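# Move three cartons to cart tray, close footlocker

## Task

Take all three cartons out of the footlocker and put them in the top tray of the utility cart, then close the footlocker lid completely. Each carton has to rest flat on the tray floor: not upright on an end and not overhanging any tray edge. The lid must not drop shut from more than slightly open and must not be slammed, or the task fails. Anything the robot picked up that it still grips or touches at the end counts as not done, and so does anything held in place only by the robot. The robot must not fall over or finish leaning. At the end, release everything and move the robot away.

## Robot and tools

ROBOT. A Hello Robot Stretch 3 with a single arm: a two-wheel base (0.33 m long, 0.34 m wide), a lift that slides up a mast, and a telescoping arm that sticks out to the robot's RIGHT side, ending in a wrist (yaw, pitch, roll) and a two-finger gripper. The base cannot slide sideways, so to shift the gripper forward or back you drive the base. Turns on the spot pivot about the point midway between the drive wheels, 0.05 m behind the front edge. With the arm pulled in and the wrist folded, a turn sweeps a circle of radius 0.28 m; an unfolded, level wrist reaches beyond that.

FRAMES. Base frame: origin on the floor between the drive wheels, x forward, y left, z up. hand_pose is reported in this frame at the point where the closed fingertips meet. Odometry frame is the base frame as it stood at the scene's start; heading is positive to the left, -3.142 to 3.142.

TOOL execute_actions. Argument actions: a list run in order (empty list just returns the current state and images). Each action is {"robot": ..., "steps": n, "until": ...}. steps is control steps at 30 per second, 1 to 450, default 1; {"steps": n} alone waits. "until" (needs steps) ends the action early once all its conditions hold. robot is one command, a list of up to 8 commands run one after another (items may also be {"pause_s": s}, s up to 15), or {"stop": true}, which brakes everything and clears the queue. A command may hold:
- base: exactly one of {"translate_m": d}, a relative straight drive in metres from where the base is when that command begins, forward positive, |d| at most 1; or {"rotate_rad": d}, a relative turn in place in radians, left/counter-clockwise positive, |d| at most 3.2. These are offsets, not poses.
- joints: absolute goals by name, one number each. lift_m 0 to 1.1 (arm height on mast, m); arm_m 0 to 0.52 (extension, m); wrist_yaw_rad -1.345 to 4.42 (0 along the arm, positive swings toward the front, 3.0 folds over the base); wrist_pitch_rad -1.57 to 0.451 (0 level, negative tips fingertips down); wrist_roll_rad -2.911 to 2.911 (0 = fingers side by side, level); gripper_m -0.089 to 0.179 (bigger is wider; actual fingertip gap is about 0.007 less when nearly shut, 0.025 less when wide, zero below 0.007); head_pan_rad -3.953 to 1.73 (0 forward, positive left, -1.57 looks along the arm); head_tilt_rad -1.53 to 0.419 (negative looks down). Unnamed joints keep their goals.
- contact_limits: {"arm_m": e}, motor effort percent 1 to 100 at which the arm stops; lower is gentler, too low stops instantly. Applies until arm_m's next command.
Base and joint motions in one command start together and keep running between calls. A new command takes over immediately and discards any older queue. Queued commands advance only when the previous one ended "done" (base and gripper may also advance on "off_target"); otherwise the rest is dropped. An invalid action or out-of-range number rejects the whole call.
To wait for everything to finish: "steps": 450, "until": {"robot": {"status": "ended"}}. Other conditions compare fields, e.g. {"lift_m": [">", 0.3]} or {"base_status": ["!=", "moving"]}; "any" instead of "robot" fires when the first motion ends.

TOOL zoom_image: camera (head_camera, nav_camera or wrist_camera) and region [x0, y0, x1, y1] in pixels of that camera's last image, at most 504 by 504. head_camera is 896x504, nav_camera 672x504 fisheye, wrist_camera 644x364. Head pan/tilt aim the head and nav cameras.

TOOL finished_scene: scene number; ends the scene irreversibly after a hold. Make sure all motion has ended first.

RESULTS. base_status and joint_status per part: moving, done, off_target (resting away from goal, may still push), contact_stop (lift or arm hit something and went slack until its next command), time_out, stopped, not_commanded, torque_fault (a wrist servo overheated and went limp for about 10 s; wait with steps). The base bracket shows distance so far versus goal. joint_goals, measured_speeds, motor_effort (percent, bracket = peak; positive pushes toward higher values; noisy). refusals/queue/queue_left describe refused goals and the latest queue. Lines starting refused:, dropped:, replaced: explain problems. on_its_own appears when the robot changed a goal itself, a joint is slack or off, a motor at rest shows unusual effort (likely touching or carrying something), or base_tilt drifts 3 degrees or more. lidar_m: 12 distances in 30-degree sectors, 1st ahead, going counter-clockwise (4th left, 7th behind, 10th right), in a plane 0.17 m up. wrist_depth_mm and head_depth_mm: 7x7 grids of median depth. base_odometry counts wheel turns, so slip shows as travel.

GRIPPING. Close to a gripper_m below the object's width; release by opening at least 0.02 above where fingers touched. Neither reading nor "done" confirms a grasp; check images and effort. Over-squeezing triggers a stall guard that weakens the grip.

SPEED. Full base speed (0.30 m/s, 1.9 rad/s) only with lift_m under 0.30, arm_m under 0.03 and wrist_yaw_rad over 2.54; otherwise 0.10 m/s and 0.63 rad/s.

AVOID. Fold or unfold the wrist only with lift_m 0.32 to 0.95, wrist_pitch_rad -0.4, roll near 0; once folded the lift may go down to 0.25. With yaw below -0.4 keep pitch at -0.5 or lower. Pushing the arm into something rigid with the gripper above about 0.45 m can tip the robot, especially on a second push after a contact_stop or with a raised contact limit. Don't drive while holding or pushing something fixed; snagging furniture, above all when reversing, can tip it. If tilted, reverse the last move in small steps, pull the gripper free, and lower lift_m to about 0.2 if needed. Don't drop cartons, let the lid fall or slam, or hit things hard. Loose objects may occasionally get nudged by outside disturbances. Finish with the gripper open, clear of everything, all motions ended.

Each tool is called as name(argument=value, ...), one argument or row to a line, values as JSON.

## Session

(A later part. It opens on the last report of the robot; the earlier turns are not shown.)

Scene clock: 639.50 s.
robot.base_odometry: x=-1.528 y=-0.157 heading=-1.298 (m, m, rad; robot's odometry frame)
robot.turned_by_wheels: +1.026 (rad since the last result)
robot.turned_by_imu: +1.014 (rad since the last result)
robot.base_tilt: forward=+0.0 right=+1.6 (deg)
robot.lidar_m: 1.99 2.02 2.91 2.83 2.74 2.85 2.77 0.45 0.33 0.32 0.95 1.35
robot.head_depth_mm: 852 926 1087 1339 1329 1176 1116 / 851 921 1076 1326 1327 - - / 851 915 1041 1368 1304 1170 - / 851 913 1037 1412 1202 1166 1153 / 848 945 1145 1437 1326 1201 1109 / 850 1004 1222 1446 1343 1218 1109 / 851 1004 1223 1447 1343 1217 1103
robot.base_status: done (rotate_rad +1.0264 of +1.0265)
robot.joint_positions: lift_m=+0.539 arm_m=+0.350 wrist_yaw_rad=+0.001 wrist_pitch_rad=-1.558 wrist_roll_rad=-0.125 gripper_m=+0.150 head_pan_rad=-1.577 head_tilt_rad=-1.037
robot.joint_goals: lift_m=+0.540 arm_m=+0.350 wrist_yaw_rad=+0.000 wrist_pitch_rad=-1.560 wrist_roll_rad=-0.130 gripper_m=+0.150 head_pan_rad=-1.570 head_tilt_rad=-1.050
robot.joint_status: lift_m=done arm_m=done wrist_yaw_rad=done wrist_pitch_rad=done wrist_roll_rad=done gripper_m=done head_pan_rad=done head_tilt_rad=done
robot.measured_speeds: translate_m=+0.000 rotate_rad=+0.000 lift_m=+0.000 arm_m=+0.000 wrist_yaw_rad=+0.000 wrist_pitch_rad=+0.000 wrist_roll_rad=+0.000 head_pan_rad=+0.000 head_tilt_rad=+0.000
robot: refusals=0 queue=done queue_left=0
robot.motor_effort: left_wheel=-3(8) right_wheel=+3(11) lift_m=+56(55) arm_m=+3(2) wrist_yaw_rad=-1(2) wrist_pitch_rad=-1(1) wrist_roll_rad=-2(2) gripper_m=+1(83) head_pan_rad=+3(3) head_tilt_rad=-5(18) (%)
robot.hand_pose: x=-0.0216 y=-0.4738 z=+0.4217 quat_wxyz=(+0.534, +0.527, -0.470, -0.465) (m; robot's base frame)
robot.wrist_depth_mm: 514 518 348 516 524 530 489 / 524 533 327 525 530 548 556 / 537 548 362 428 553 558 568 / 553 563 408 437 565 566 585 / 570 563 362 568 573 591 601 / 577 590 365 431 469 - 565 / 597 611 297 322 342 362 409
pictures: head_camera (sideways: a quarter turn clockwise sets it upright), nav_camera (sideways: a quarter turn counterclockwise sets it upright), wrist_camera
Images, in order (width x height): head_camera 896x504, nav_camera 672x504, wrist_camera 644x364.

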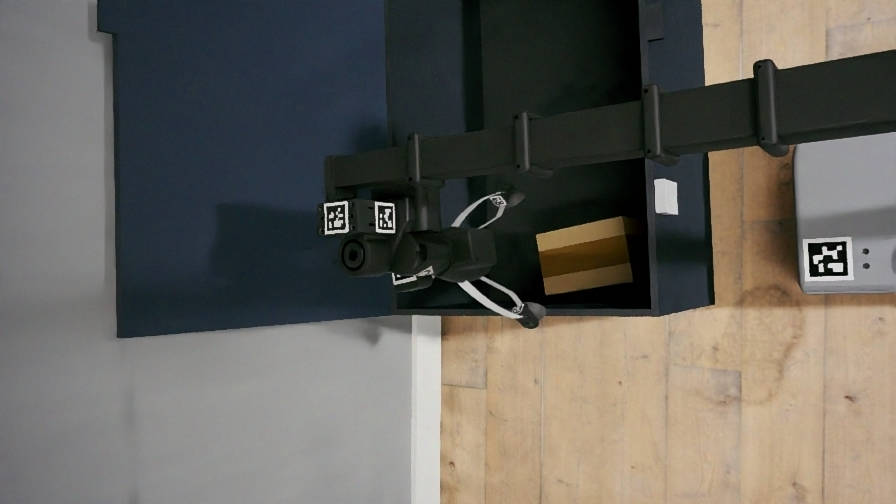

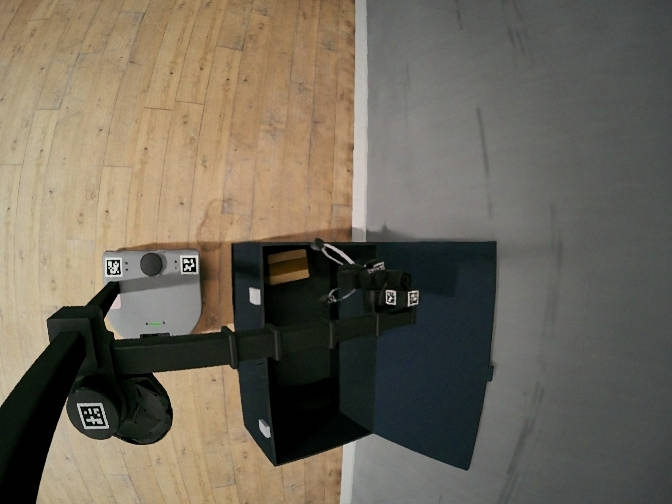

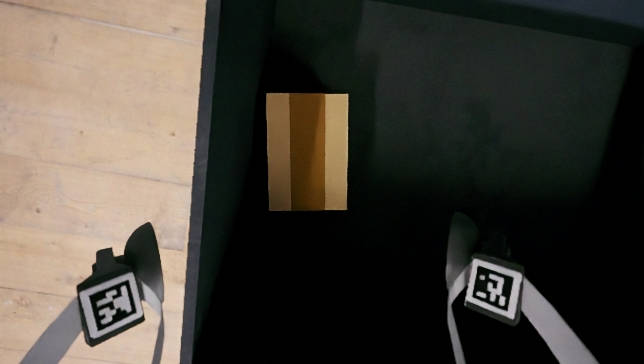

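execute_actions(
  actions=[
    {"robot":[{"joints":{"arm_m":0.315},"base":{"translate_m":-0.022}},{"joints":{"lift_m":0.29}}],"steps":300,"until":{"robot":{"status":"ended"}}},
  ],
)

Scene clock: 676.90 s.
robot.base_odometry: x=-1.534 y=-0.136 heading=-1.298 (m, m, rad; robot's odometry frame)
robot.turned_by_wheels: +0.000 (rad since the last result)
robot.turned_by_imu: +0.002 (rad since the last result)
robot.base_tilt: forward=+0.0 right=+1.7 (deg)
robot.lidar_m: 2.01 2.03 2.91 2.84 2.73 2.82 2.75 0.45 0.33 0.32 0.33 1.35
robot.head_depth_mm: 850 926 1084 1334 1335 1173 1116 / 852 921 1077 1324 1333 1172 1145 / 849 920 1072 1285 1327 1169 - / 849 912 1067 1255 1167 1162 1151 / 847 909 1110 1395 1315 1182 1111 / 852 1002 1217 1451 1344 1214 1110 / 853 1004 1220 1452 1348 1211 1108
robot.base_status: done (translate_m -0.0220 of -0.0220)
robot.joint_positions: lift_m=+0.291 arm_m=+0.315 wrist_yaw_rad=+0.001 wrist_pitch_rad=-1.558 wrist_roll_rad=-0.125 gripper_m=+0.150 head_pan_rad=-1.577 head_tilt_rad=-1.037
robot.joint_goals: lift_m=+0.290 arm_m=+0.315 wrist_yaw_rad=+0.000 wrist_pitch_rad=-1.560 wrist_roll_rad=-0.130 gripper_m=+0.150 head_pan_rad=-1.570 head_tilt_rad=-1.050
robot.joint_status: lift_m=done arm_m=done wrist_yaw_rad=done wrist_pitch_rad=done wrist_roll_rad=done gripper_m=done head_pan_rad=done head_tilt_rad=done
robot.measured_speeds: translate_m=+0.000 rotate_rad=+0.000 lift_m=+0.000 arm_m=+0.000 wrist_yaw_rad=+0.000 wrist_pitch_rad=+0.000 wrist_roll_rad=+0.000 head_pan_rad=+0.000 head_tilt_rad=+0.000
robot: refusals=0 queue=done queue_left=0
robot.motor_effort: left_wheel=-3(7) right_wheel=+2(3) lift_m=+25(52) arm_m=-3(2) wrist_yaw_rad=-1(1) wrist_pitch_rad=-1(1) wrist_roll_rad=-2(2) gripper_m=+0(0) head_pan_rad=+3(3) head_tilt_rad=-6(6) (%)
robot.hand_pose: x=-0.0216 y=-0.4394 z=+0.1727 quat_wxyz=(+0.534, +0.527, -0.470, -0.465) (m; robot's base frame)
robot.wrist_depth_mm: 118 163 175 178 292 297 301 / 122 169 179 183 299 304 310 / 126 176 184 187 309 314 317 / 129 183 190 193 316 321 328 / 133 188 195 198 324 332 337 / 135 268 319 327 335 - 349 / - 223 255 271 286 300 343
pictures: head_camera (sideways: a quarter turn clockwise sets it upright), nav_camera (sideways: a quarter turn counterclockwise sets it upright), wrist_camera
Images, in order (width x height): head_camera 896x504, nav_camera 672x504, wrist_camera 644x364.

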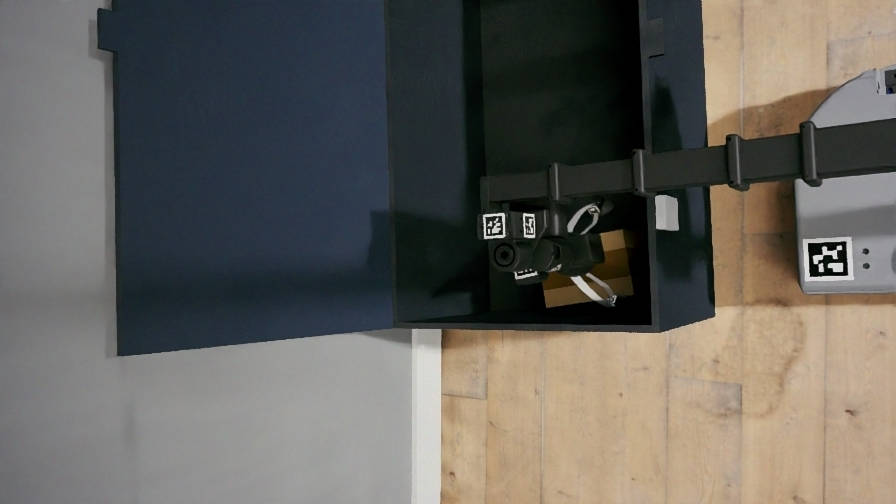

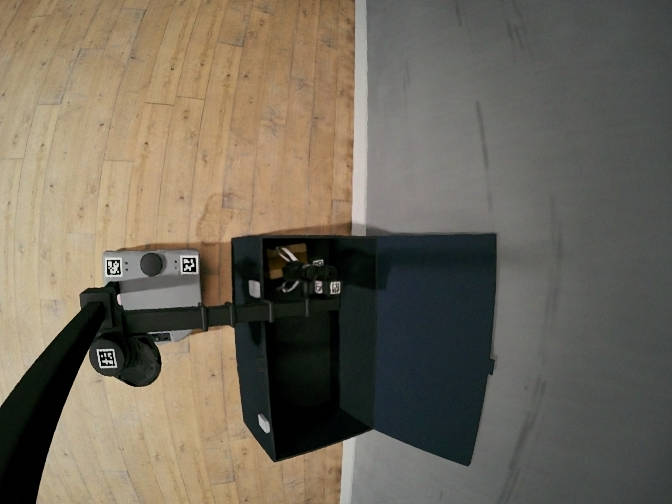

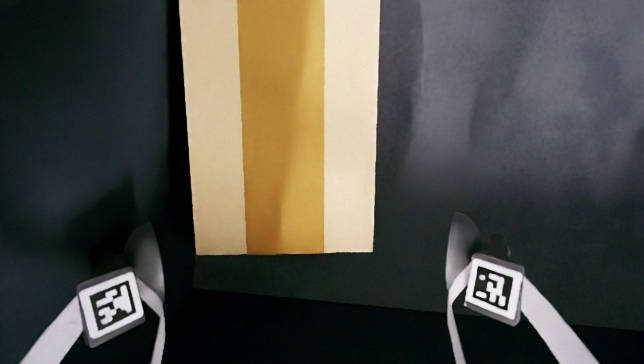

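execute_actions(
  actions=[],
)

Scene clock: 714.63 s.
robot.base_odometry: x=-1.534 y=-0.136 heading=-1.298 (m, m, rad; robot's odometry frame)
robot.turned_by_wheels: +0.000 (rad since the last result)
robot.turned_by_imu: +0.001 (rad since the last result)
robot.base_tilt: forward=-0.1 right=+1.7 (deg)
robot.lidar_m: 2.01 2.03 2.92 2.84 2.72 2.82 2.75 0.45 0.33 0.32 0.33 1.34
robot.head_depth_mm: 853 928 1084 1333 1328 1175 1110 / 851 920 1077 1321 1326 1174 1144 / 850 917 1070 1293 1325 1164 - / 850 913 1068 1253 1166 1161 1154 / 846 910 1112 1399 1310 1183 1110 / 853 1002 1217 1456 1344 1215 1108 / 849 1002 1220 1450 1339 1212 1102
robot.base_status: done (translate_m -0.0220 of -0.0220)
robot.joint_positions: lift_m=+0.291 arm_m=+0.315 wrist_yaw_rad=+0.001 wrist_pitch_rad=-1.558 wrist_roll_rad=-0.125 gripper_m=+0.150 head_pan_rad=-1.577 head_tilt_rad=-1.037
robot.joint_goals: lift_m=+0.290 arm_m=+0.315 wrist_yaw_rad=+0.000 wrist_pitch_rad=-1.560 wrist_roll_rad=-0.130 gripper_m=+0.150 head_pan_rad=-1.570 head_tilt_rad=-1.050
robot.joint_status: lift_m=done arm_m=done wrist_yaw_rad=done wrist_pitch_rad=done wrist_roll_rad=done gripper_m=done head_pan_rad=done head_tilt_rad=done
robot.measured_speeds: translate_m=+0.000 rotate_rad=+0.000 lift_m=+0.000 arm_m=+0.000 wrist_yaw_rad=+0.000 wrist_pitch_rad=+0.000 wrist_roll_rad=+0.000 head_pan_rad=+0.000 head_tilt_rad=+0.000
robot: refusals=0 queue=done queue_left=0
robot.motor_effort: left_wheel=-2(3) right_wheel=+2(2) lift_m=+25(24) arm_m=-3(3) wrist_yaw_rad=-1(1) wrist_pitch_rad=-1(1) wrist_roll_rad=-2(2) gripper_m=+0(0) head_pan_rad=+3(3) head_tilt_rad=-5(7) (%)
robot.hand_pose: x=-0.0216 y=-0.4394 z=+0.1727 quat_wxyz=(+0.534, +0.527, -0.470, -0.465) (m; robot's base frame)
robot.wrist_depth_mm: 118 163 175 178 292 295 301 / 122 168 180 183 298 305 309 / 126 176 185 186 307 312 320 / 130 182 190 192 315 320 325 / 133 188 195 197 323 328 339 / 135 266 319 326 335 - 346 / - 224 255 270 285 300 342
pictures: head_camera (sideways: a quarter turn clockwise sets it upright), nav_camera (sideways: a quarter turn counterclockwise sets it upright), wrist_camera
Images, in order (width x height): head_camera 896x504, nav_camera 672x504, wrist_camera 644x364.

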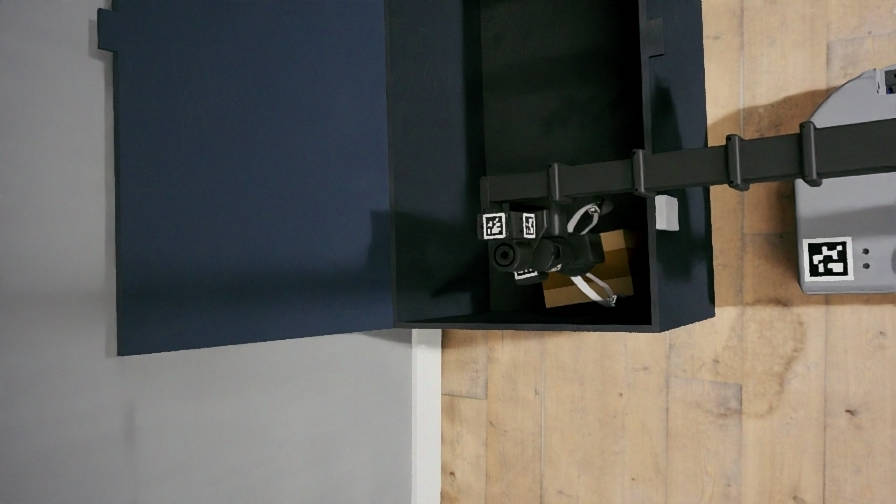

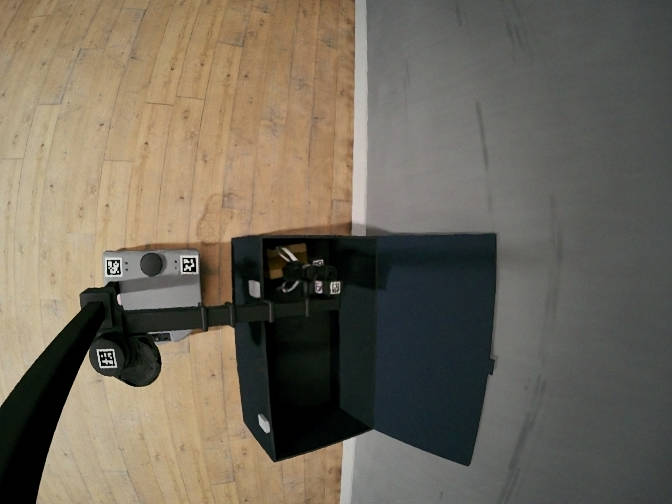

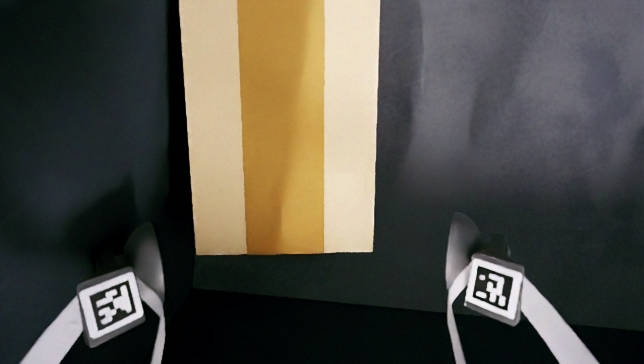

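execute_actions(
  actions=[
    {"robot":[{"base":{"translate_m":0.009}},{"joints":{"lift_m":0.255}}],"steps":200,"until":{"robot":{"status":"ended"}}},
  ],
)

Scene clock: 722.07 s.
robot.base_odometry: x=-1.531 y=-0.144 heading=-1.298 (m, m, rad; robot's odometry frame)
robot.turned_by_wheels: +0.000 (rad since the last result)
robot.turned_by_imu: +0.000 (rad since the last result)
robot.base_tilt: forward=+0.0 right=+1.7 (deg)
robot.lidar_m: 2.00 2.02 2.91 2.83 2.74 2.83 2.76 0.45 0.33 0.32 0.95 1.34
robot.head_depth_mm: 840 926 1084 1331 1329 1173 1117 / 850 922 1077 1327 1325 1173 1142 / 849 918 1074 1308 1343 1166 - / 849 913 1063 1304 1181 1161 1156 / 849 927 1115 1395 1290 1185 1113 / 850 1004 1217 1460 1342 1214 1113 / 850 1001 1215 1451 1340 1215 1108
robot.base_status: done (translate_m +0.0090 of +0.0090)
robot.joint_positions: lift_m=+0.256 arm_m=+0.315 wrist_yaw_rad=+0.002 wrist_pitch_rad=-1.559 wrist_roll_rad=-0.128 gripper_m=+0.150 head_pan_rad=-1.577 head_tilt_rad=-1.037
robot.joint_goals: lift_m=+0.255 arm_m=+0.315 wrist_yaw_rad=+0.000 wrist_pitch_rad=-1.560 wrist_roll_rad=-0.130 gripper_m=+0.150 head_pan_rad=-1.570 head_tilt_rad=-1.050
robot.joint_status: lift_m=done arm_m=done wrist_yaw_rad=done wrist_pitch_rad=done wrist_roll_rad=done gripper_m=done head_pan_rad=done head_tilt_rad=done
robot.measured_speeds: translate_m=+0.000 rotate_rad=+0.000 lift_m=+0.000 arm_m=+0.000 wrist_yaw_rad=+0.000 wrist_pitch_rad=+0.000 wrist_roll_rad=+0.000 head_pan_rad=+0.000 head_tilt_rad=+0.000
robot: refusals=0 queue=done queue_left=0
robot.motor_effort: left_wheel=-7(7) right_wheel=+16(17) lift_m=+22(28) arm_m=-3(3) wrist_yaw_rad=-3(3) wrist_pitch_rad=-1(1) wrist_roll_rad=-1(2) gripper_m=+6(6) head_pan_rad=+3(3) head_tilt_rad=-6(5) (%)
robot.hand_pose: x=-0.0217 y=-0.4392 z=+0.1378 quat_wxyz=(+0.535, +0.528, -0.469, -0.464) (m; robot's base frame)
robot.wrist_depth_mm: 109 142 143 145 258 263 268 / 112 146 146 149 264 270 274 / 115 159 151 153 272 280 283 / 119 168 154 157 281 286 291 / 122 162 158 161 286 294 301 / 125 - 285 290 297 - 308 / - 204 255 271 286 301 317
pictures: head_camera (sideways: a quarter turn clockwise sets it upright), nav_camera (sideways: a quarter turn counterclockwise sets it upright), wrist_camera
Images, in order (width x height): head_camera 896x504, nav_camera 672x504, wrist_camera 644x364.

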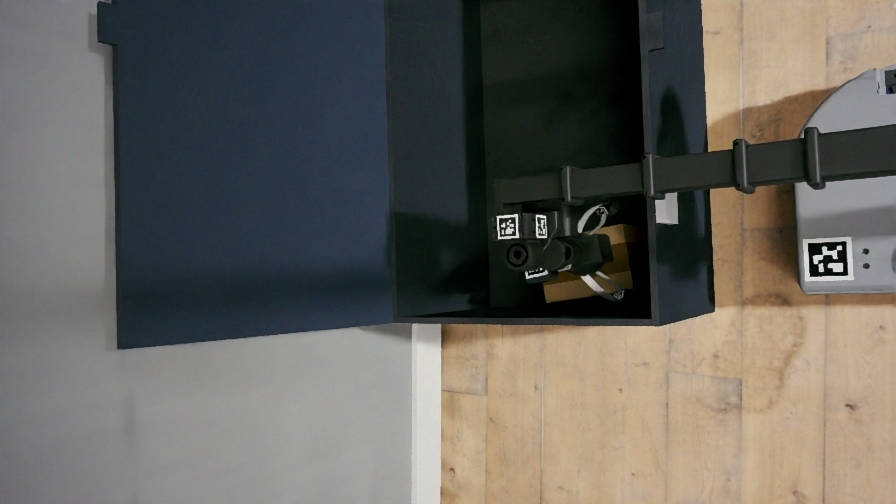

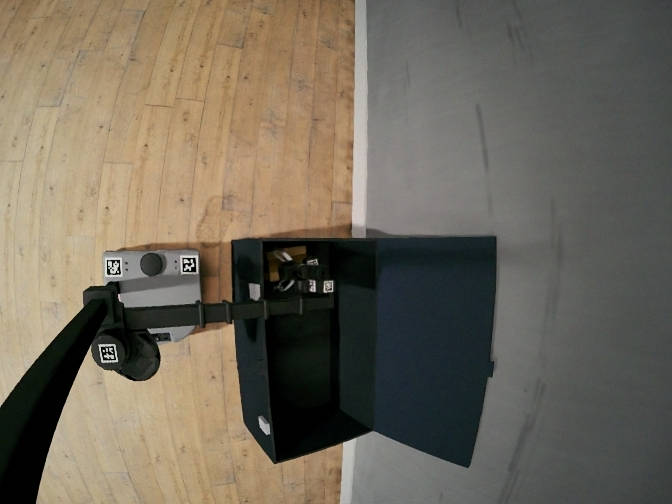

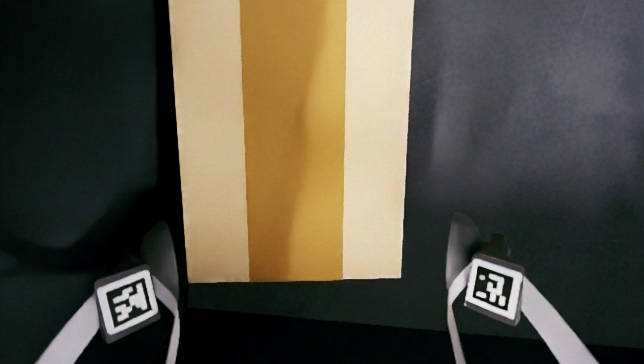

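execute_actions(
  actions=[
    {"robot":{"joints":{"lift_m":0.235}},"steps":100,"until":{"robot":{"status":"ended"}}},
  ],
)

Scene clock: 728.00 s.
robot.base_odometry: x=-1.531 y=-0.144 heading=-1.298 (m, m, rad; robot's odometry frame)
robot.turned_by_wheels: +0.000 (rad since the last result)
robot.turned_by_imu: +0.001 (rad since the last result)
robot.base_tilt: forward=-0.1 right=+1.6 (deg)
robot.lidar_m: 2.00 2.03 2.91 2.84 2.73 2.84 2.76 0.45 0.33 0.32 0.95 1.34
robot.head_depth_mm: 840 927 1085 1335 1328 1175 1118 / 852 920 1078 1325 1328 1173 1141 / 850 919 1070 1317 1328 1172 - / 849 910 1065 1301 1188 1166 1155 / 849 926 1117 1394 1288 1182 1107 / 850 1003 1219 1450 1339 1212 1109 / 851 1001 1219 1446 1342 1215 1111
robot.base_status: done (translate_m +0.0090 of +0.0090)
robot.joint_positions: lift_m=+0.236 arm_m=+0.315 wrist_yaw_rad=+0.002 wrist_pitch_rad=-1.562 wrist_roll_rad=-0.128 gripper_m=+0.150 head_pan_rad=-1.577 head_tilt_rad=-1.037
robot.joint_goals: lift_m=+0.235 arm_m=+0.315 wrist_yaw_rad=+0.000 wrist_pitch_rad=-1.560 wrist_roll_rad=-0.130 gripper_m=+0.150 head_pan_rad=-1.570 head_tilt_rad=-1.050
robot.joint_status: lift_m=done arm_m=done wrist_yaw_rad=done wrist_pitch_rad=done wrist_roll_rad=done gripper_m=done head_pan_rad=done head_tilt_rad=done
robot.measured_speeds: translate_m=+0.000 rotate_rad=+0.000 lift_m=+0.000 arm_m=+0.000 wrist_yaw_rad=+0.000 wrist_pitch_rad=+0.000 wrist_roll_rad=+0.000 head_pan_rad=+0.000 head_tilt_rad=+0.000
robot: refusals=0 queue=done queue_left=0
robot.motor_effort: left_wheel=-7(7) right_wheel=+17(17) lift_m=+16(25) arm_m=-3(3) wrist_yaw_rad=-4(3) wrist_pitch_rad=+1(1) wrist_roll_rad=-1(1) gripper_m=+6(5) head_pan_rad=+2(3) head_tilt_rad=-6(6) (%)
robot.hand_pose: x=-0.0217 y=-0.4383 z=+0.1181 quat_wxyz=(+0.534, +0.529, -0.468, -0.465) (m; robot's base frame)
robot.wrist_depth_mm: 109 128 125 126 130 245 248 / 112 134 128 130 134 251 256 / 115 138 132 134 137 258 264 / 118 146 135 137 141 266 269 / 122 149 139 141 145 273 278 / 125 - 143 146 275 - 287 / - 202 253 269 281 288 299
pictures: head_camera (sideways: a quarter turn clockwise sets it upright), nav_camera (sideways: a quarter turn counterclockwise sets it upright), wrist_camera
Images, in order (width x height): head_camera 896x504, nav_camera 672x504, wrist_camera 644x364.

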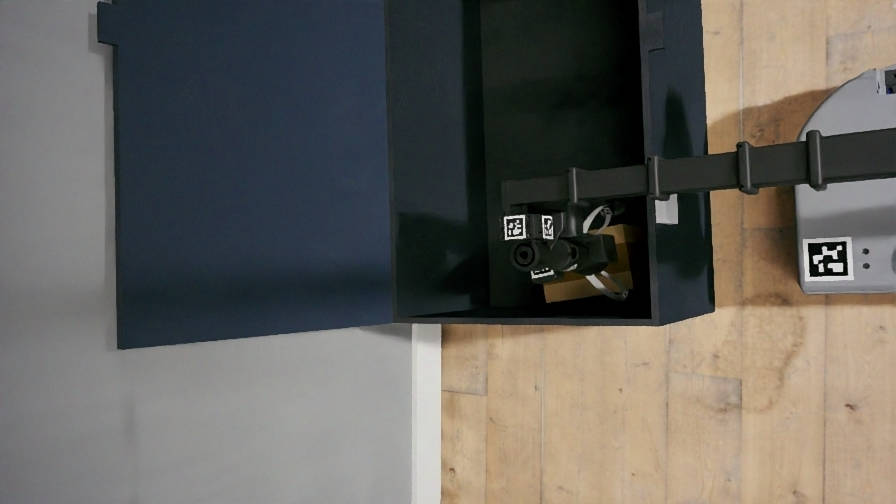

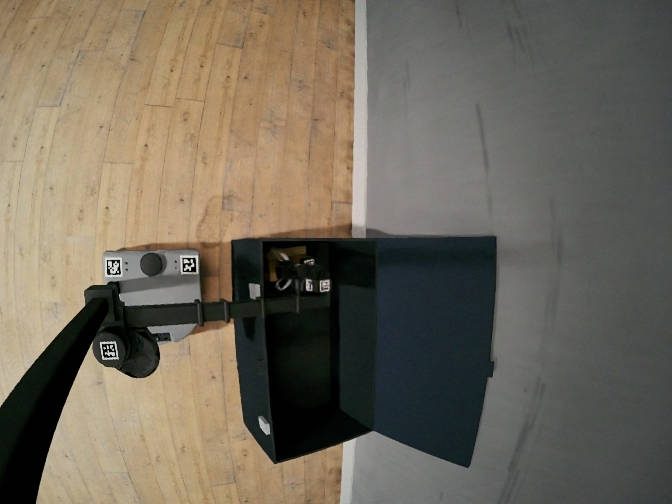

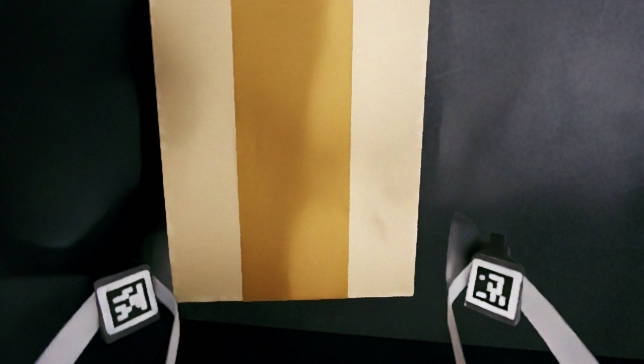

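execute_actions(
  actions=[
    {"robot":[{"joints":{"lift_m":0.214}},{"base":{"translate_m":-0.035}}],"steps":150,"until":{"robot":{"status":"ended"}}},
  ],
)

Scene clock: 734.27 s.
robot.base_odometry: x=-1.541 y=-0.111 heading=-1.298 (m, m, rad; robot's odometry frame)
robot.turned_by_wheels: +0.001 (rad since the last result)
robot.turned_by_imu: +0.002 (rad since the last result)
robot.base_tilt: forward=+0.0 right=+1.7 (deg)
robot.lidar_m: 2.03 2.05 2.92 2.83 2.71 2.80 2.73 0.45 0.33 0.32 0.33 1.34
robot.head_depth_mm: 838 928 1081 1334 1329 1178 1113 / 849 922 1076 1322 1328 1172 1143 / 852 916 1069 1318 1326 1173 - / 851 912 1065 1306 1208 1159 1153 / 849 903 1059 1294 1284 1188 1108 / 849 1001 1219 1453 1342 1214 1111 / 849 1002 1217 1452 1345 1214 1105
robot.base_status: done (translate_m -0.0350 of -0.0350)
robot.joint_positions: lift_m=+0.215 arm_m=+0.315 wrist_yaw_rad=+0.002 wrist_pitch_rad=-1.563 wrist_roll_rad=-0.131 gripper_m=+0.150 head_pan_rad=-1.577 head_tilt_rad=-1.037
robot.joint_goals: lift_m=+0.214 arm_m=+0.315 wrist_yaw_rad=+0.000 wrist_pitch_rad=-1.560 wrist_roll_rad=-0.130 gripper_m=+0.150 head_pan_rad=-1.570 head_tilt_rad=-1.050
robot.joint_status: lift_m=done arm_m=done wrist_yaw_rad=done wrist_pitch_rad=done wrist_roll_rad=done gripper_m=done head_pan_rad=done head_tilt_rad=done
robot.measured_speeds: translate_m=+0.000 rotate_rad=+0.000 lift_m=+0.000 arm_m=+0.000 wrist_yaw_rad=+0.000 wrist_pitch_rad=+0.000 wrist_roll_rad=+0.000 head_pan_rad=+0.000 head_tilt_rad=+0.000
robot: refusals=0 queue=done queue_left=0
robot.motor_effort: left_wheel=-1(11) right_wheel=-3(18) lift_m=+24(25) arm_m=-3(3) wrist_yaw_rad=-2(5) wrist_pitch_rad=+1(2) wrist_roll_rad=+0(1) gripper_m=-2(6) head_pan_rad=+3(3) head_tilt_rad=-6(5) (%)
robot.hand_pose: x=-0.0217 y=-0.4380 z=+0.0968 quat_wxyz=(+0.534, +0.530, -0.467, -0.465) (m; robot's base frame)
robot.wrist_depth_mm: 103 104 105 107 219 223 226 / 123 106 108 110 223 229 233 / 151 109 111 113 230 235 239 / 161 113 114 116 119 243 247 / 165 116 117 119 122 248 253 / 164 119 121 122 252 - 261 / - 224 246 256 260 265 271
pictures: head_camera (sideways: a quarter turn clockwise sets it upright), nav_camera (sideways: a quarter turn counterclockwise sets it upright), wrist_camera
Images, in order (width x height): head_camera 896x504, nav_camera 672x504, wrist_camera 644x364.

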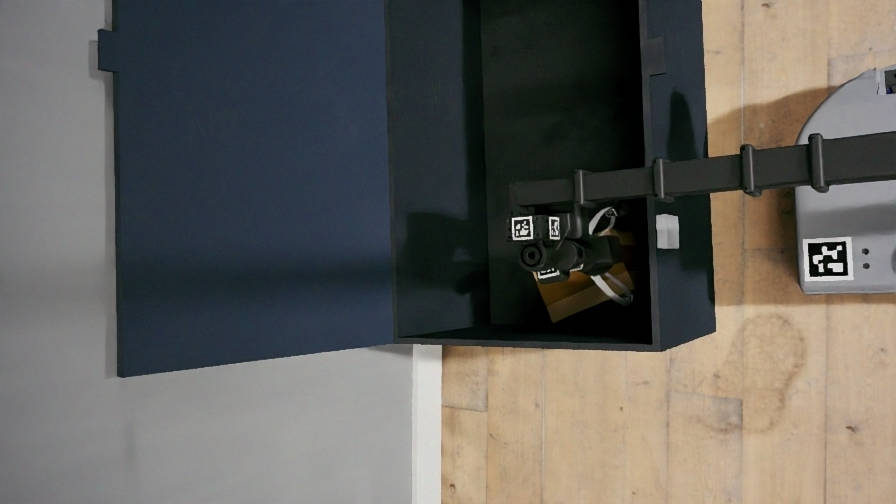

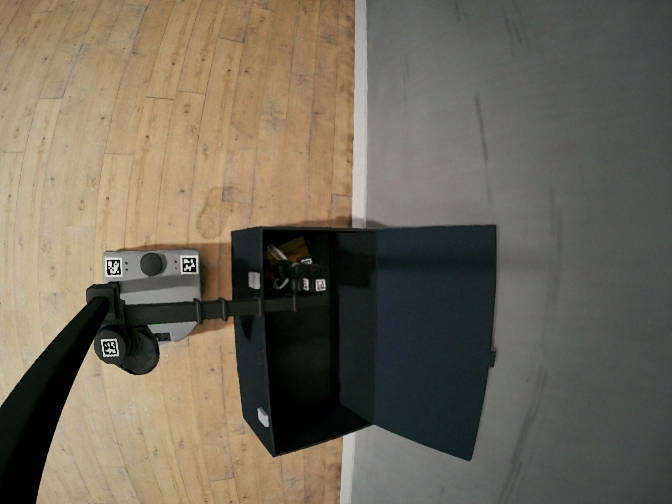

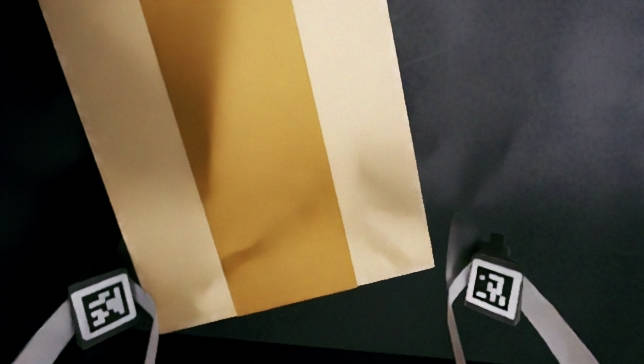

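execute_actions(
  actions=[
    {"robot":{"joints":{"arm_m":0.362,"wrist_roll_rad":-0.38},"base":{"translate_m":0.024}},"steps":150,"until":{"robot":{"status":"ended"}}},
  ],
)

Scene clock: 750.77 s.
robot.base_odometry: x=-1.534 y=-0.134 heading=-1.298 (m, m, rad; robot's odometry frame)
robot.turned_by_wheels: +0.000 (rad since the last result)
robot.turned_by_imu: +0.001 (rad since the last result)
robot.base_tilt: forward=+0.0 right=+1.7 (deg)
robot.lidar_m: 2.01 2.04 2.92 2.84 2.73 2.82 2.75 0.45 0.33 0.32 0.33 1.34
robot.head_depth_mm: 841 924 1085 1341 1330 1172 1114 / 850 921 1074 1327 1327 1174 1141 / 849 916 1068 1304 1328 1167 - / 848 912 1062 1255 1181 1161 1157 / 849 910 1089 1391 1305 1187 1109 / 849 1003 1218 1457 1344 1218 1106 / 852 1002 1219 1449 1337 1214 1107
robot.base_status: done (translate_m +0.0240 of +0.0240)
robot.joint_positions: lift_m=+0.215 arm_m=+0.362 wrist_yaw_rad=+0.001 wrist_pitch_rad=-1.559 wrist_roll_rad=-0.374 gripper_m=+0.150 head_pan_rad=-1.577 head_tilt_rad=-1.037
robot.joint_goals: lift_m=+0.214 arm_m=+0.362 wrist_yaw_rad=+0.000 wrist_pitch_rad=-1.560 wrist_roll_rad=-0.380 gripper_m=+0.150 head_pan_rad=-1.570 head_tilt_rad=-1.050
robot.joint_status: lift_m=done arm_m=done wrist_yaw_rad=done wrist_pitch_rad=done wrist_roll_rad=done gripper_m=done head_pan_rad=done head_tilt_rad=done
robot.measured_speeds: translate_m=+0.000 rotate_rad=+0.000 lift_m=+0.000 arm_m=+0.000 wrist_yaw_rad=+0.000 wrist_pitch_rad=+0.000 wrist_roll_rad=+0.000 head_pan_rad=+0.000 head_tilt_rad=+0.000
robot: refusals=0 queue=done queue_left=0
robot.motor_effort: left_wheel=-2(6) right_wheel=+1(5) lift_m=+24(24) arm_m=+2(3) wrist_yaw_rad=-2(2) wrist_pitch_rad=-1(1) wrist_roll_rad=-2(2) gripper_m=+0(2) head_pan_rad=+3(3) head_tilt_rad=-5(5) (%)
robot.hand_pose: x=-0.0216 y=-0.4856 z=+0.0967 quat_wxyz=(+0.588, +0.581, -0.400, -0.396) (m; robot's base frame)
robot.wrist_depth_mm: 100 108 105 107 109 223 227 / 107 118 108 109 112 229 234 / 115 130 111 112 115 235 241 / 126 155 114 115 118 244 247 / 140 162 117 119 121 249 254 / 149 119 120 122 125 - 262 / - 245 124 126 128 266 269
pictures: head_camera (sideways: a quarter turn clockwise sets it upright), nav_camera (sideways: a quarter turn counterclockwise sets it upright), wrist_camera
Images, in order (width x height): head_camera 896x504, nav_camera 672x504, wrist_camera 644x364.

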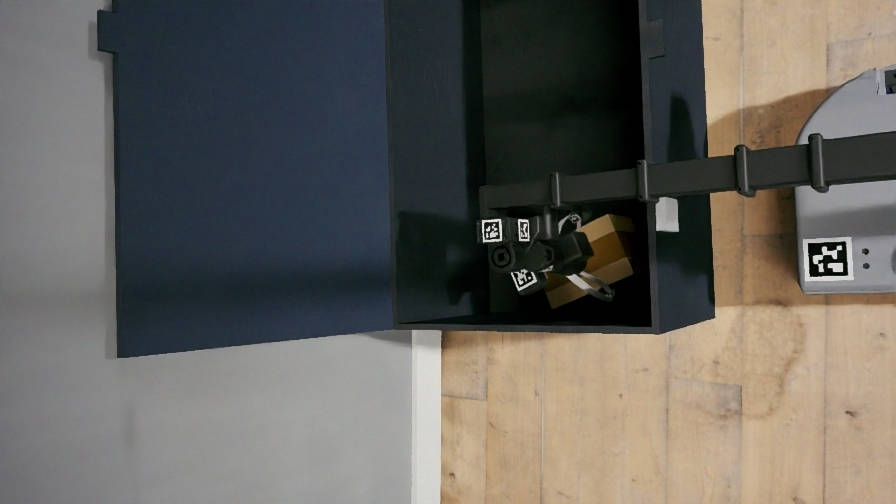

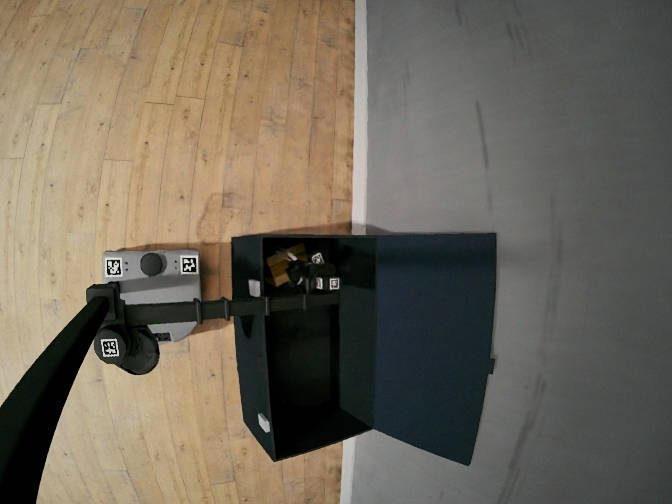

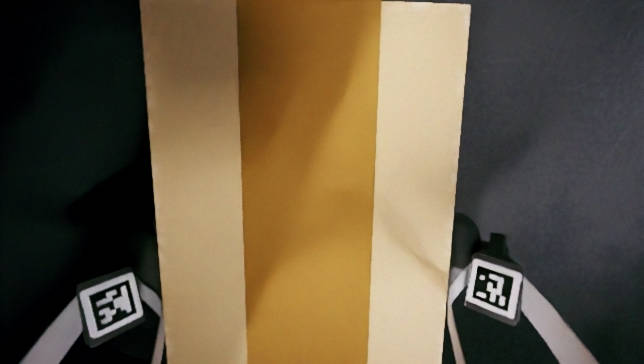

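execute_actions(
  actions=[
    {"robot":[{"joints":{"arm_m":0.374,"lift_m":0.21},"base":{"translate_m":0.003}},{"joints":{"gripper_m":0.085}},{"joints":{"lift_m":0.3}}],"steps":250,"until":{"robot":{"status":"ended"}}},
  ],
)

Scene clock: 765.10 s.
robot.base_odometry: x=-1.533 y=-0.137 heading=-1.298 (m, m, rad; robot's odometry frame)
robot.turned_by_wheels: +0.000 (rad since the last result)
robot.turned_by_imu: +0.001 (rad since the last result)
robot.base_tilt: forward=-0.1 right=+1.7 (deg)
robot.lidar_m: 2.01 2.03 2.92 2.84 2.72 2.83 2.75 0.45 0.33 0.32 0.33 1.35
robot.head_depth_mm: 840 925 1084 1337 1325 1173 1115 / 851 923 1078 1327 1330 1174 1145 / 847 914 1069 1265 1326 1174 - / 847 912 1064 1212 1130 1163 - / 845 922 1116 1369 1305 1186 1111 / 850 1002 1222 1445 1343 1214 1109 / 851 1003 1216 1453 1338 1214 1105
robot.base_status: done (translate_m +0.0030 of +0.0030)
robot.joint_positions: lift_m=+0.299 arm_m=+0.374 wrist_yaw_rad=+0.000 wrist_pitch_rad=-1.552 wrist_roll_rad=-0.376 gripper_m=+0.086 head_pan_rad=-1.577 head_tilt_rad=-1.038
robot.joint_goals: lift_m=+0.300 arm_m=+0.374 wrist_yaw_rad=+0.000 wrist_pitch_rad=-1.560 wrist_roll_rad=-0.380 gripper_m=+0.085 head_pan_rad=-1.570 head_tilt_rad=-1.050
robot.joint_status: lift_m=done arm_m=done wrist_yaw_rad=done wrist_pitch_rad=done wrist_roll_rad=done gripper_m=done head_pan_rad=done head_tilt_rad=done
robot.measured_speeds: translate_m=+0.000 rotate_rad=+0.000 lift_m=+0.000 arm_m=+0.000 wrist_yaw_rad=+0.000 wrist_pitch_rad=+0.000 wrist_roll_rad=+0.000 head_pan_rad=+0.000 head_tilt_rad=+0.000
robot: refusals=0 queue=done queue_left=0
robot.motor_effort: left_wheel=-2(6) right_wheel=+1(7) lift_m=+66(72) arm_m=+2(4) wrist_yaw_rad=+0(1) wrist_pitch_rad=-3(6) wrist_roll_rad=-1(2) gripper_m=-19(99) head_pan_rad=+3(3) head_tilt_rad=-5(6) (%)
robot.hand_pose: x=-0.0216 y=-0.4994 z=+0.1812 quat_wxyz=(+0.590, +0.579, -0.401, -0.394) (m; robot's base frame)
robot.wrist_depth_mm: 96 124 201 292 299 305 306 / 104 128 126 128 130 313 317 / 111 143 127 128 131 321 328 / 121 162 128 129 131 328 337 / 134 173 128 130 132 342 346 / 149 171 129 131 133 351 353 / 150 264 130 132 134 359 369
pictures: head_camera (sideways: a quarter turn clockwise sets it upright), nav_camera (sideways: a quarter turn counterclockwise sets it upright), wrist_camera
Images, in order (width x height): head_camera 896x504, nav_camera 672x504, wrist_camera 644x364.

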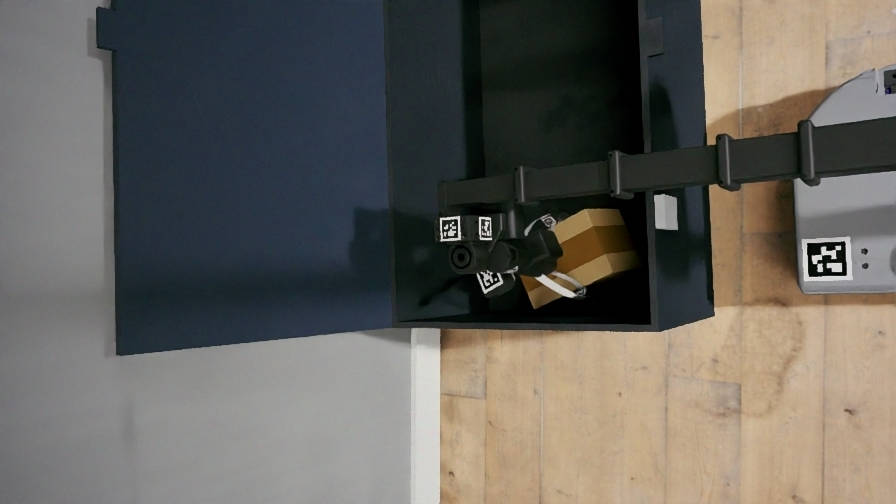

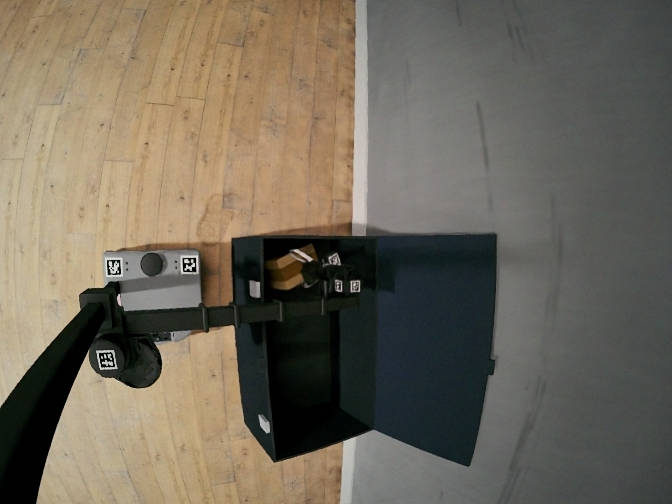

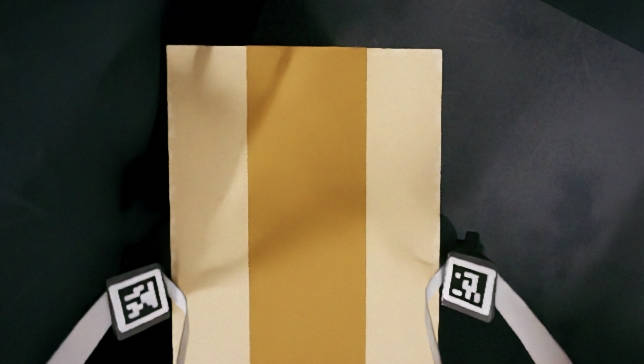

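execute_actions(
  actions=[
    {"robot":[{"base":{"translate_m":-0.06},"joints":{"wrist_roll_rad":0,"arm_m":0.39}},{"joints":{"lift_m":0.228}}],"steps":250,"until":{"robot":{"status":"ended"}}},
    {"robot":[{"joints":{"gripper_m":0.15}},{"joints":{"lift_m":0.2,"arm_m":0.40}}],"steps":250,"until":{"robot":{"status":"ended"}}},
  ],
)

Scene clock: 783.40 s.
robot.base_odometry: x=-1.549 y=-0.079 heading=-1.298 (m, m, rad; robot's odometry frame)
robot.turned_by_wheels: +0.000 (rad since the last result)
robot.turned_by_imu: +0.002 (rad since the last result)
robot.base_tilt: forward=-0.1 right=+1.6 (deg)
robot.lidar_m: 2.07 2.08 2.92 2.84 2.69 2.76 2.69 0.45 0.33 0.32 0.33 1.34
robot.head_depth_mm: 851 926 1084 1343 1329 1175 1114 / 850 920 1077 1325 1321 1174 1145 / 850 916 1071 1269 1325 1168 - / 847 912 1067 1256 1198 1158 - / 846 907 1058 1251 1300 1169 1112 / 843 953 1181 1452 1327 1209 1110 / 847 1003 1221 1451 1338 1212 1107
robot.base_status: done (translate_m -0.0600 of -0.0600)
robot.joint_positions: lift_m=+0.201 arm_m=+0.400 wrist_yaw_rad=+0.000 wrist_pitch_rad=-1.562 wrist_roll_rad=-0.005 gripper_m=+0.150 head_pan_rad=-1.577 head_tilt_rad=-1.038
robot.joint_goals: lift_m=+0.201 arm_m=+0.400 wrist_yaw_rad=+0.000 wrist_pitch_rad=-1.560 wrist_roll_rad=+0.000 gripper_m=+0.150 head_pan_rad=-1.570 head_tilt_rad=-1.050
robot.joint_status: lift_m=contact_stop arm_m=done wrist_yaw_rad=done wrist_pitch_rad=done wrist_roll_rad=done gripper_m=done head_pan_rad=done head_tilt_rad=done
robot.measured_speeds: translate_m=+0.000 rotate_rad=+0.000 lift_m=+0.000 arm_m=+0.000 wrist_yaw_rad=+0.000 wrist_pitch_rad=+0.000 wrist_roll_rad=+0.000 head_pan_rad=+0.000 head_tilt_rad=+0.000
robot: refusals=0 queue=dropped queue_left=0
robot.on_its_own: lift_m is slack since a contact_stop, until your next command for it
robot.motor_effort: left_wheel=-2(6) right_wheel=+1(5) lift_m=+40(68) arm_m=+3(1) wrist_yaw_rad=+0(0) wrist_pitch_rad=+1(4) wrist_roll_rad=+1(3) gripper_m=-6(82) head_pan_rad=+3(3) head_tilt_rad=-4(5) (%)
robot.hand_pose: x=-0.0216 y=-0.5229 z=+0.0832 quat_wxyz=(+0.504, +0.499, -0.501, -0.497) (m; robot's base frame)
robot.wrist_depth_mm: 195 199 202 205 208 210 215 / 201 96 96 98 100 215 220 / 203 98 98 100 102 223 225 / 206 101 101 102 105 228 233 / 203 104 104 105 108 235 240 / 198 105 107 108 110 - 247 / - 110 110 112 114 251 254
pictures: head_camera (sideways: a quarter turn clockwise sets it upright), nav_camera (sideways: a quarter turn counterclockwise sets it upright), wrist_camera
Images, in order (width x height): head_camera 896x504, nav_camera 672x504, wrist_camera 644x364.

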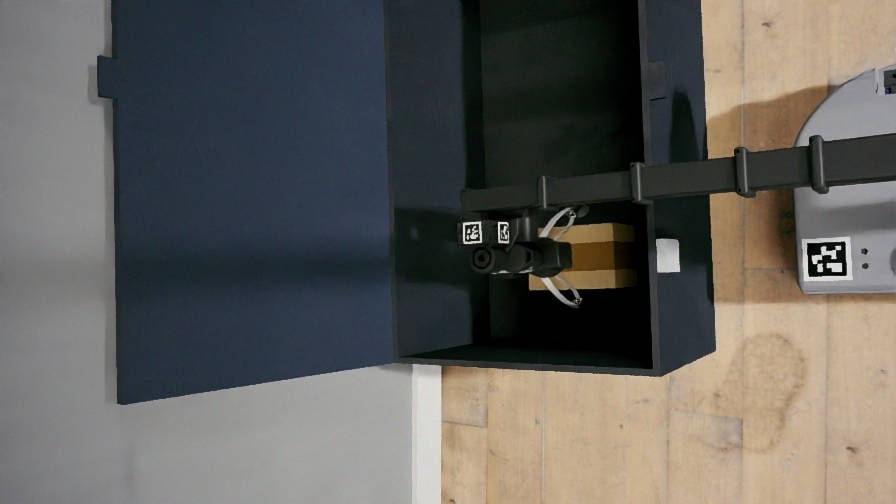

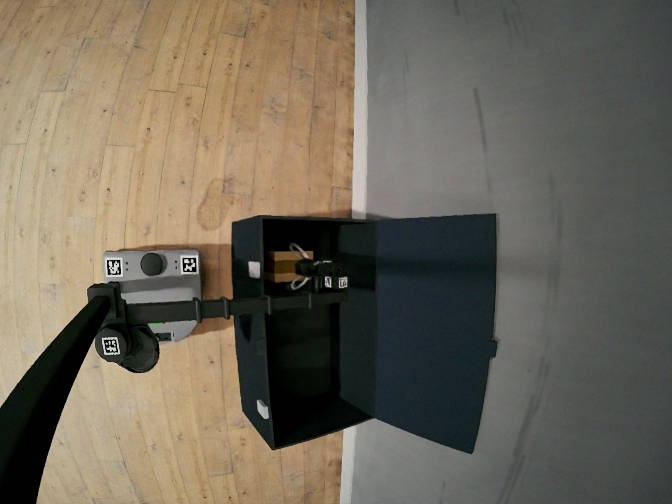

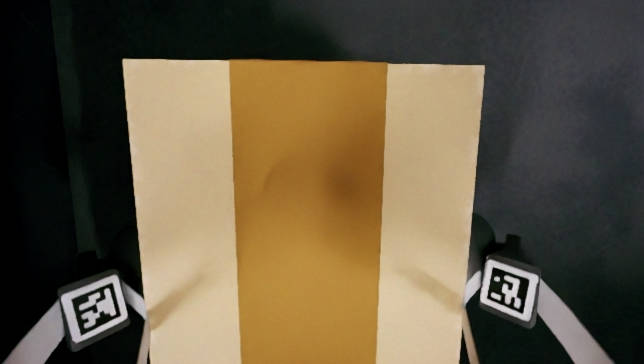

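execute_actions(
  actions=[
    {"robot":[{"joints":{"lift_m":0.205,"arm_m":0.397}},{"joints":{"gripper_m":0.075}},{"joints":{"lift_m":0.3}}],"steps":250,"until":{"robot":{"status":"ended"}}},
  ],
)

Scene clock: 793.70 s.
robot.base_odometry: x=-1.549 y=-0.079 heading=-1.298 (m, m, rad; robot's odometry frame)
robot.turned_by_wheels: +0.000 (rad since the last result)
robot.turned_by_imu: +0.001 (rad since the last result)
robot.base_tilt: forward=-0.1 right=+1.6 (deg)
robot.lidar_m: 2.06 2.07 2.92 2.85 2.69 2.76 2.70 0.45 0.33 0.32 0.33 1.34
robot.head_depth_mm: 849 924 1087 1337 1324 1172 1114 / 848 922 1076 1325 1322 1170 1142 / 847 916 1073 1271 1326 1168 - / 845 912 1066 1212 1148 1162 - / 842 908 1059 1243 1300 1166 1109 / 842 949 1181 1448 1320 1212 1109 / 849 998 1213 1450 1342 1211 1108
robot.base_status: done (translate_m -0.0600 of -0.0600)
robot.joint_positions: lift_m=+0.299 arm_m=+0.397 wrist_yaw_rad=+0.000 wrist_pitch_rad=-1.552 wrist_roll_rad=-0.002 gripper_m=+0.080 head_pan_rad=-1.576 head_tilt_rad=-1.039
robot.joint_goals: lift_m=+0.300 arm_m=+0.397 wrist_yaw_rad=+0.000 wrist_pitch_rad=-1.560 wrist_roll_rad=+0.000 gripper_m=+0.081 head_pan_rad=-1.570 head_tilt_rad=-1.050
robot.joint_status: lift_m=done arm_m=done wrist_yaw_rad=done wrist_pitch_rad=done wrist_roll_rad=done gripper_m=done head_pan_rad=done head_tilt_rad=done
robot.measured_speeds: translate_m=+0.000 rotate_rad=+0.000 lift_m=+0.000 arm_m=+0.000 wrist_yaw_rad=+0.000 wrist_pitch_rad=+0.000 wrist_roll_rad=+0.000 head_pan_rad=+0.000 head_tilt_rad=+0.000
robot: refusals=0 queue=done queue_left=0
robot.on_its_own: gripper_m is held at +0.081, not at your +0.075, by its stall guard, which is still easing
robot.motor_effort: left_wheel=-1(3) right_wheel=+0(5) lift_m=+66(73) arm_m=-3(3) wrist_yaw_rad=+0(0) wrist_pitch_rad=-4(5) wrist_roll_rad=+0(2) gripper_m=-1(99) head_pan_rad=+3(3) head_tilt_rad=-5(5) (%)
robot.hand_pose: x=-0.0216 y=-0.5231 z=+0.1812 quat_wxyz=(+0.505, +0.496, -0.504, -0.495) (m; robot's base frame)
robot.wrist_depth_mm: 208 285 289 294 299 307 310 / 208 258 118 119 123 311 319 / 209 258 120 122 124 320 326 / 209 259 123 124 127 329 336 / 209 260 126 127 130 335 345 / 208 243 129 131 133 347 356 / 198 276 132 134 137 358 363
pictures: head_camera (sideways: a quarter turn clockwise sets it upright), nav_camera (sideways: a quarter turn counterclockwise sets it upright), wrist_camera
Images, in order (width x height): head_camera 896x504, nav_camera 672x504, wrist_camera 644x364.

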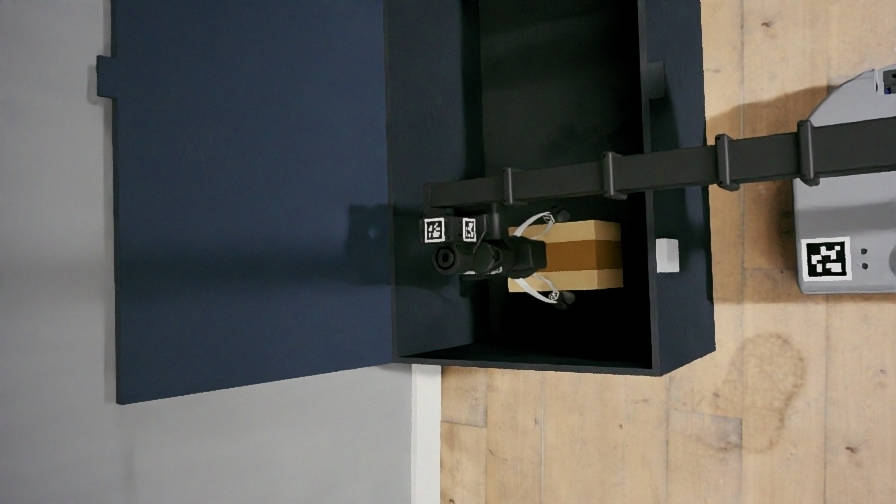

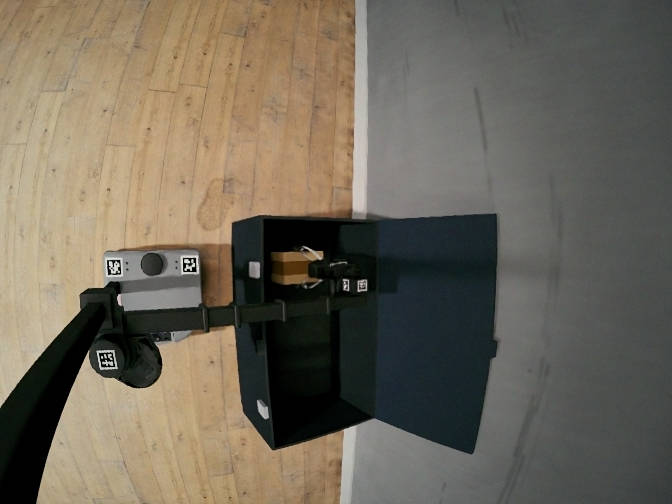

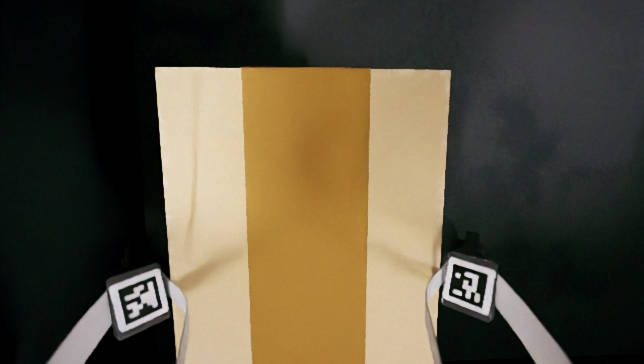

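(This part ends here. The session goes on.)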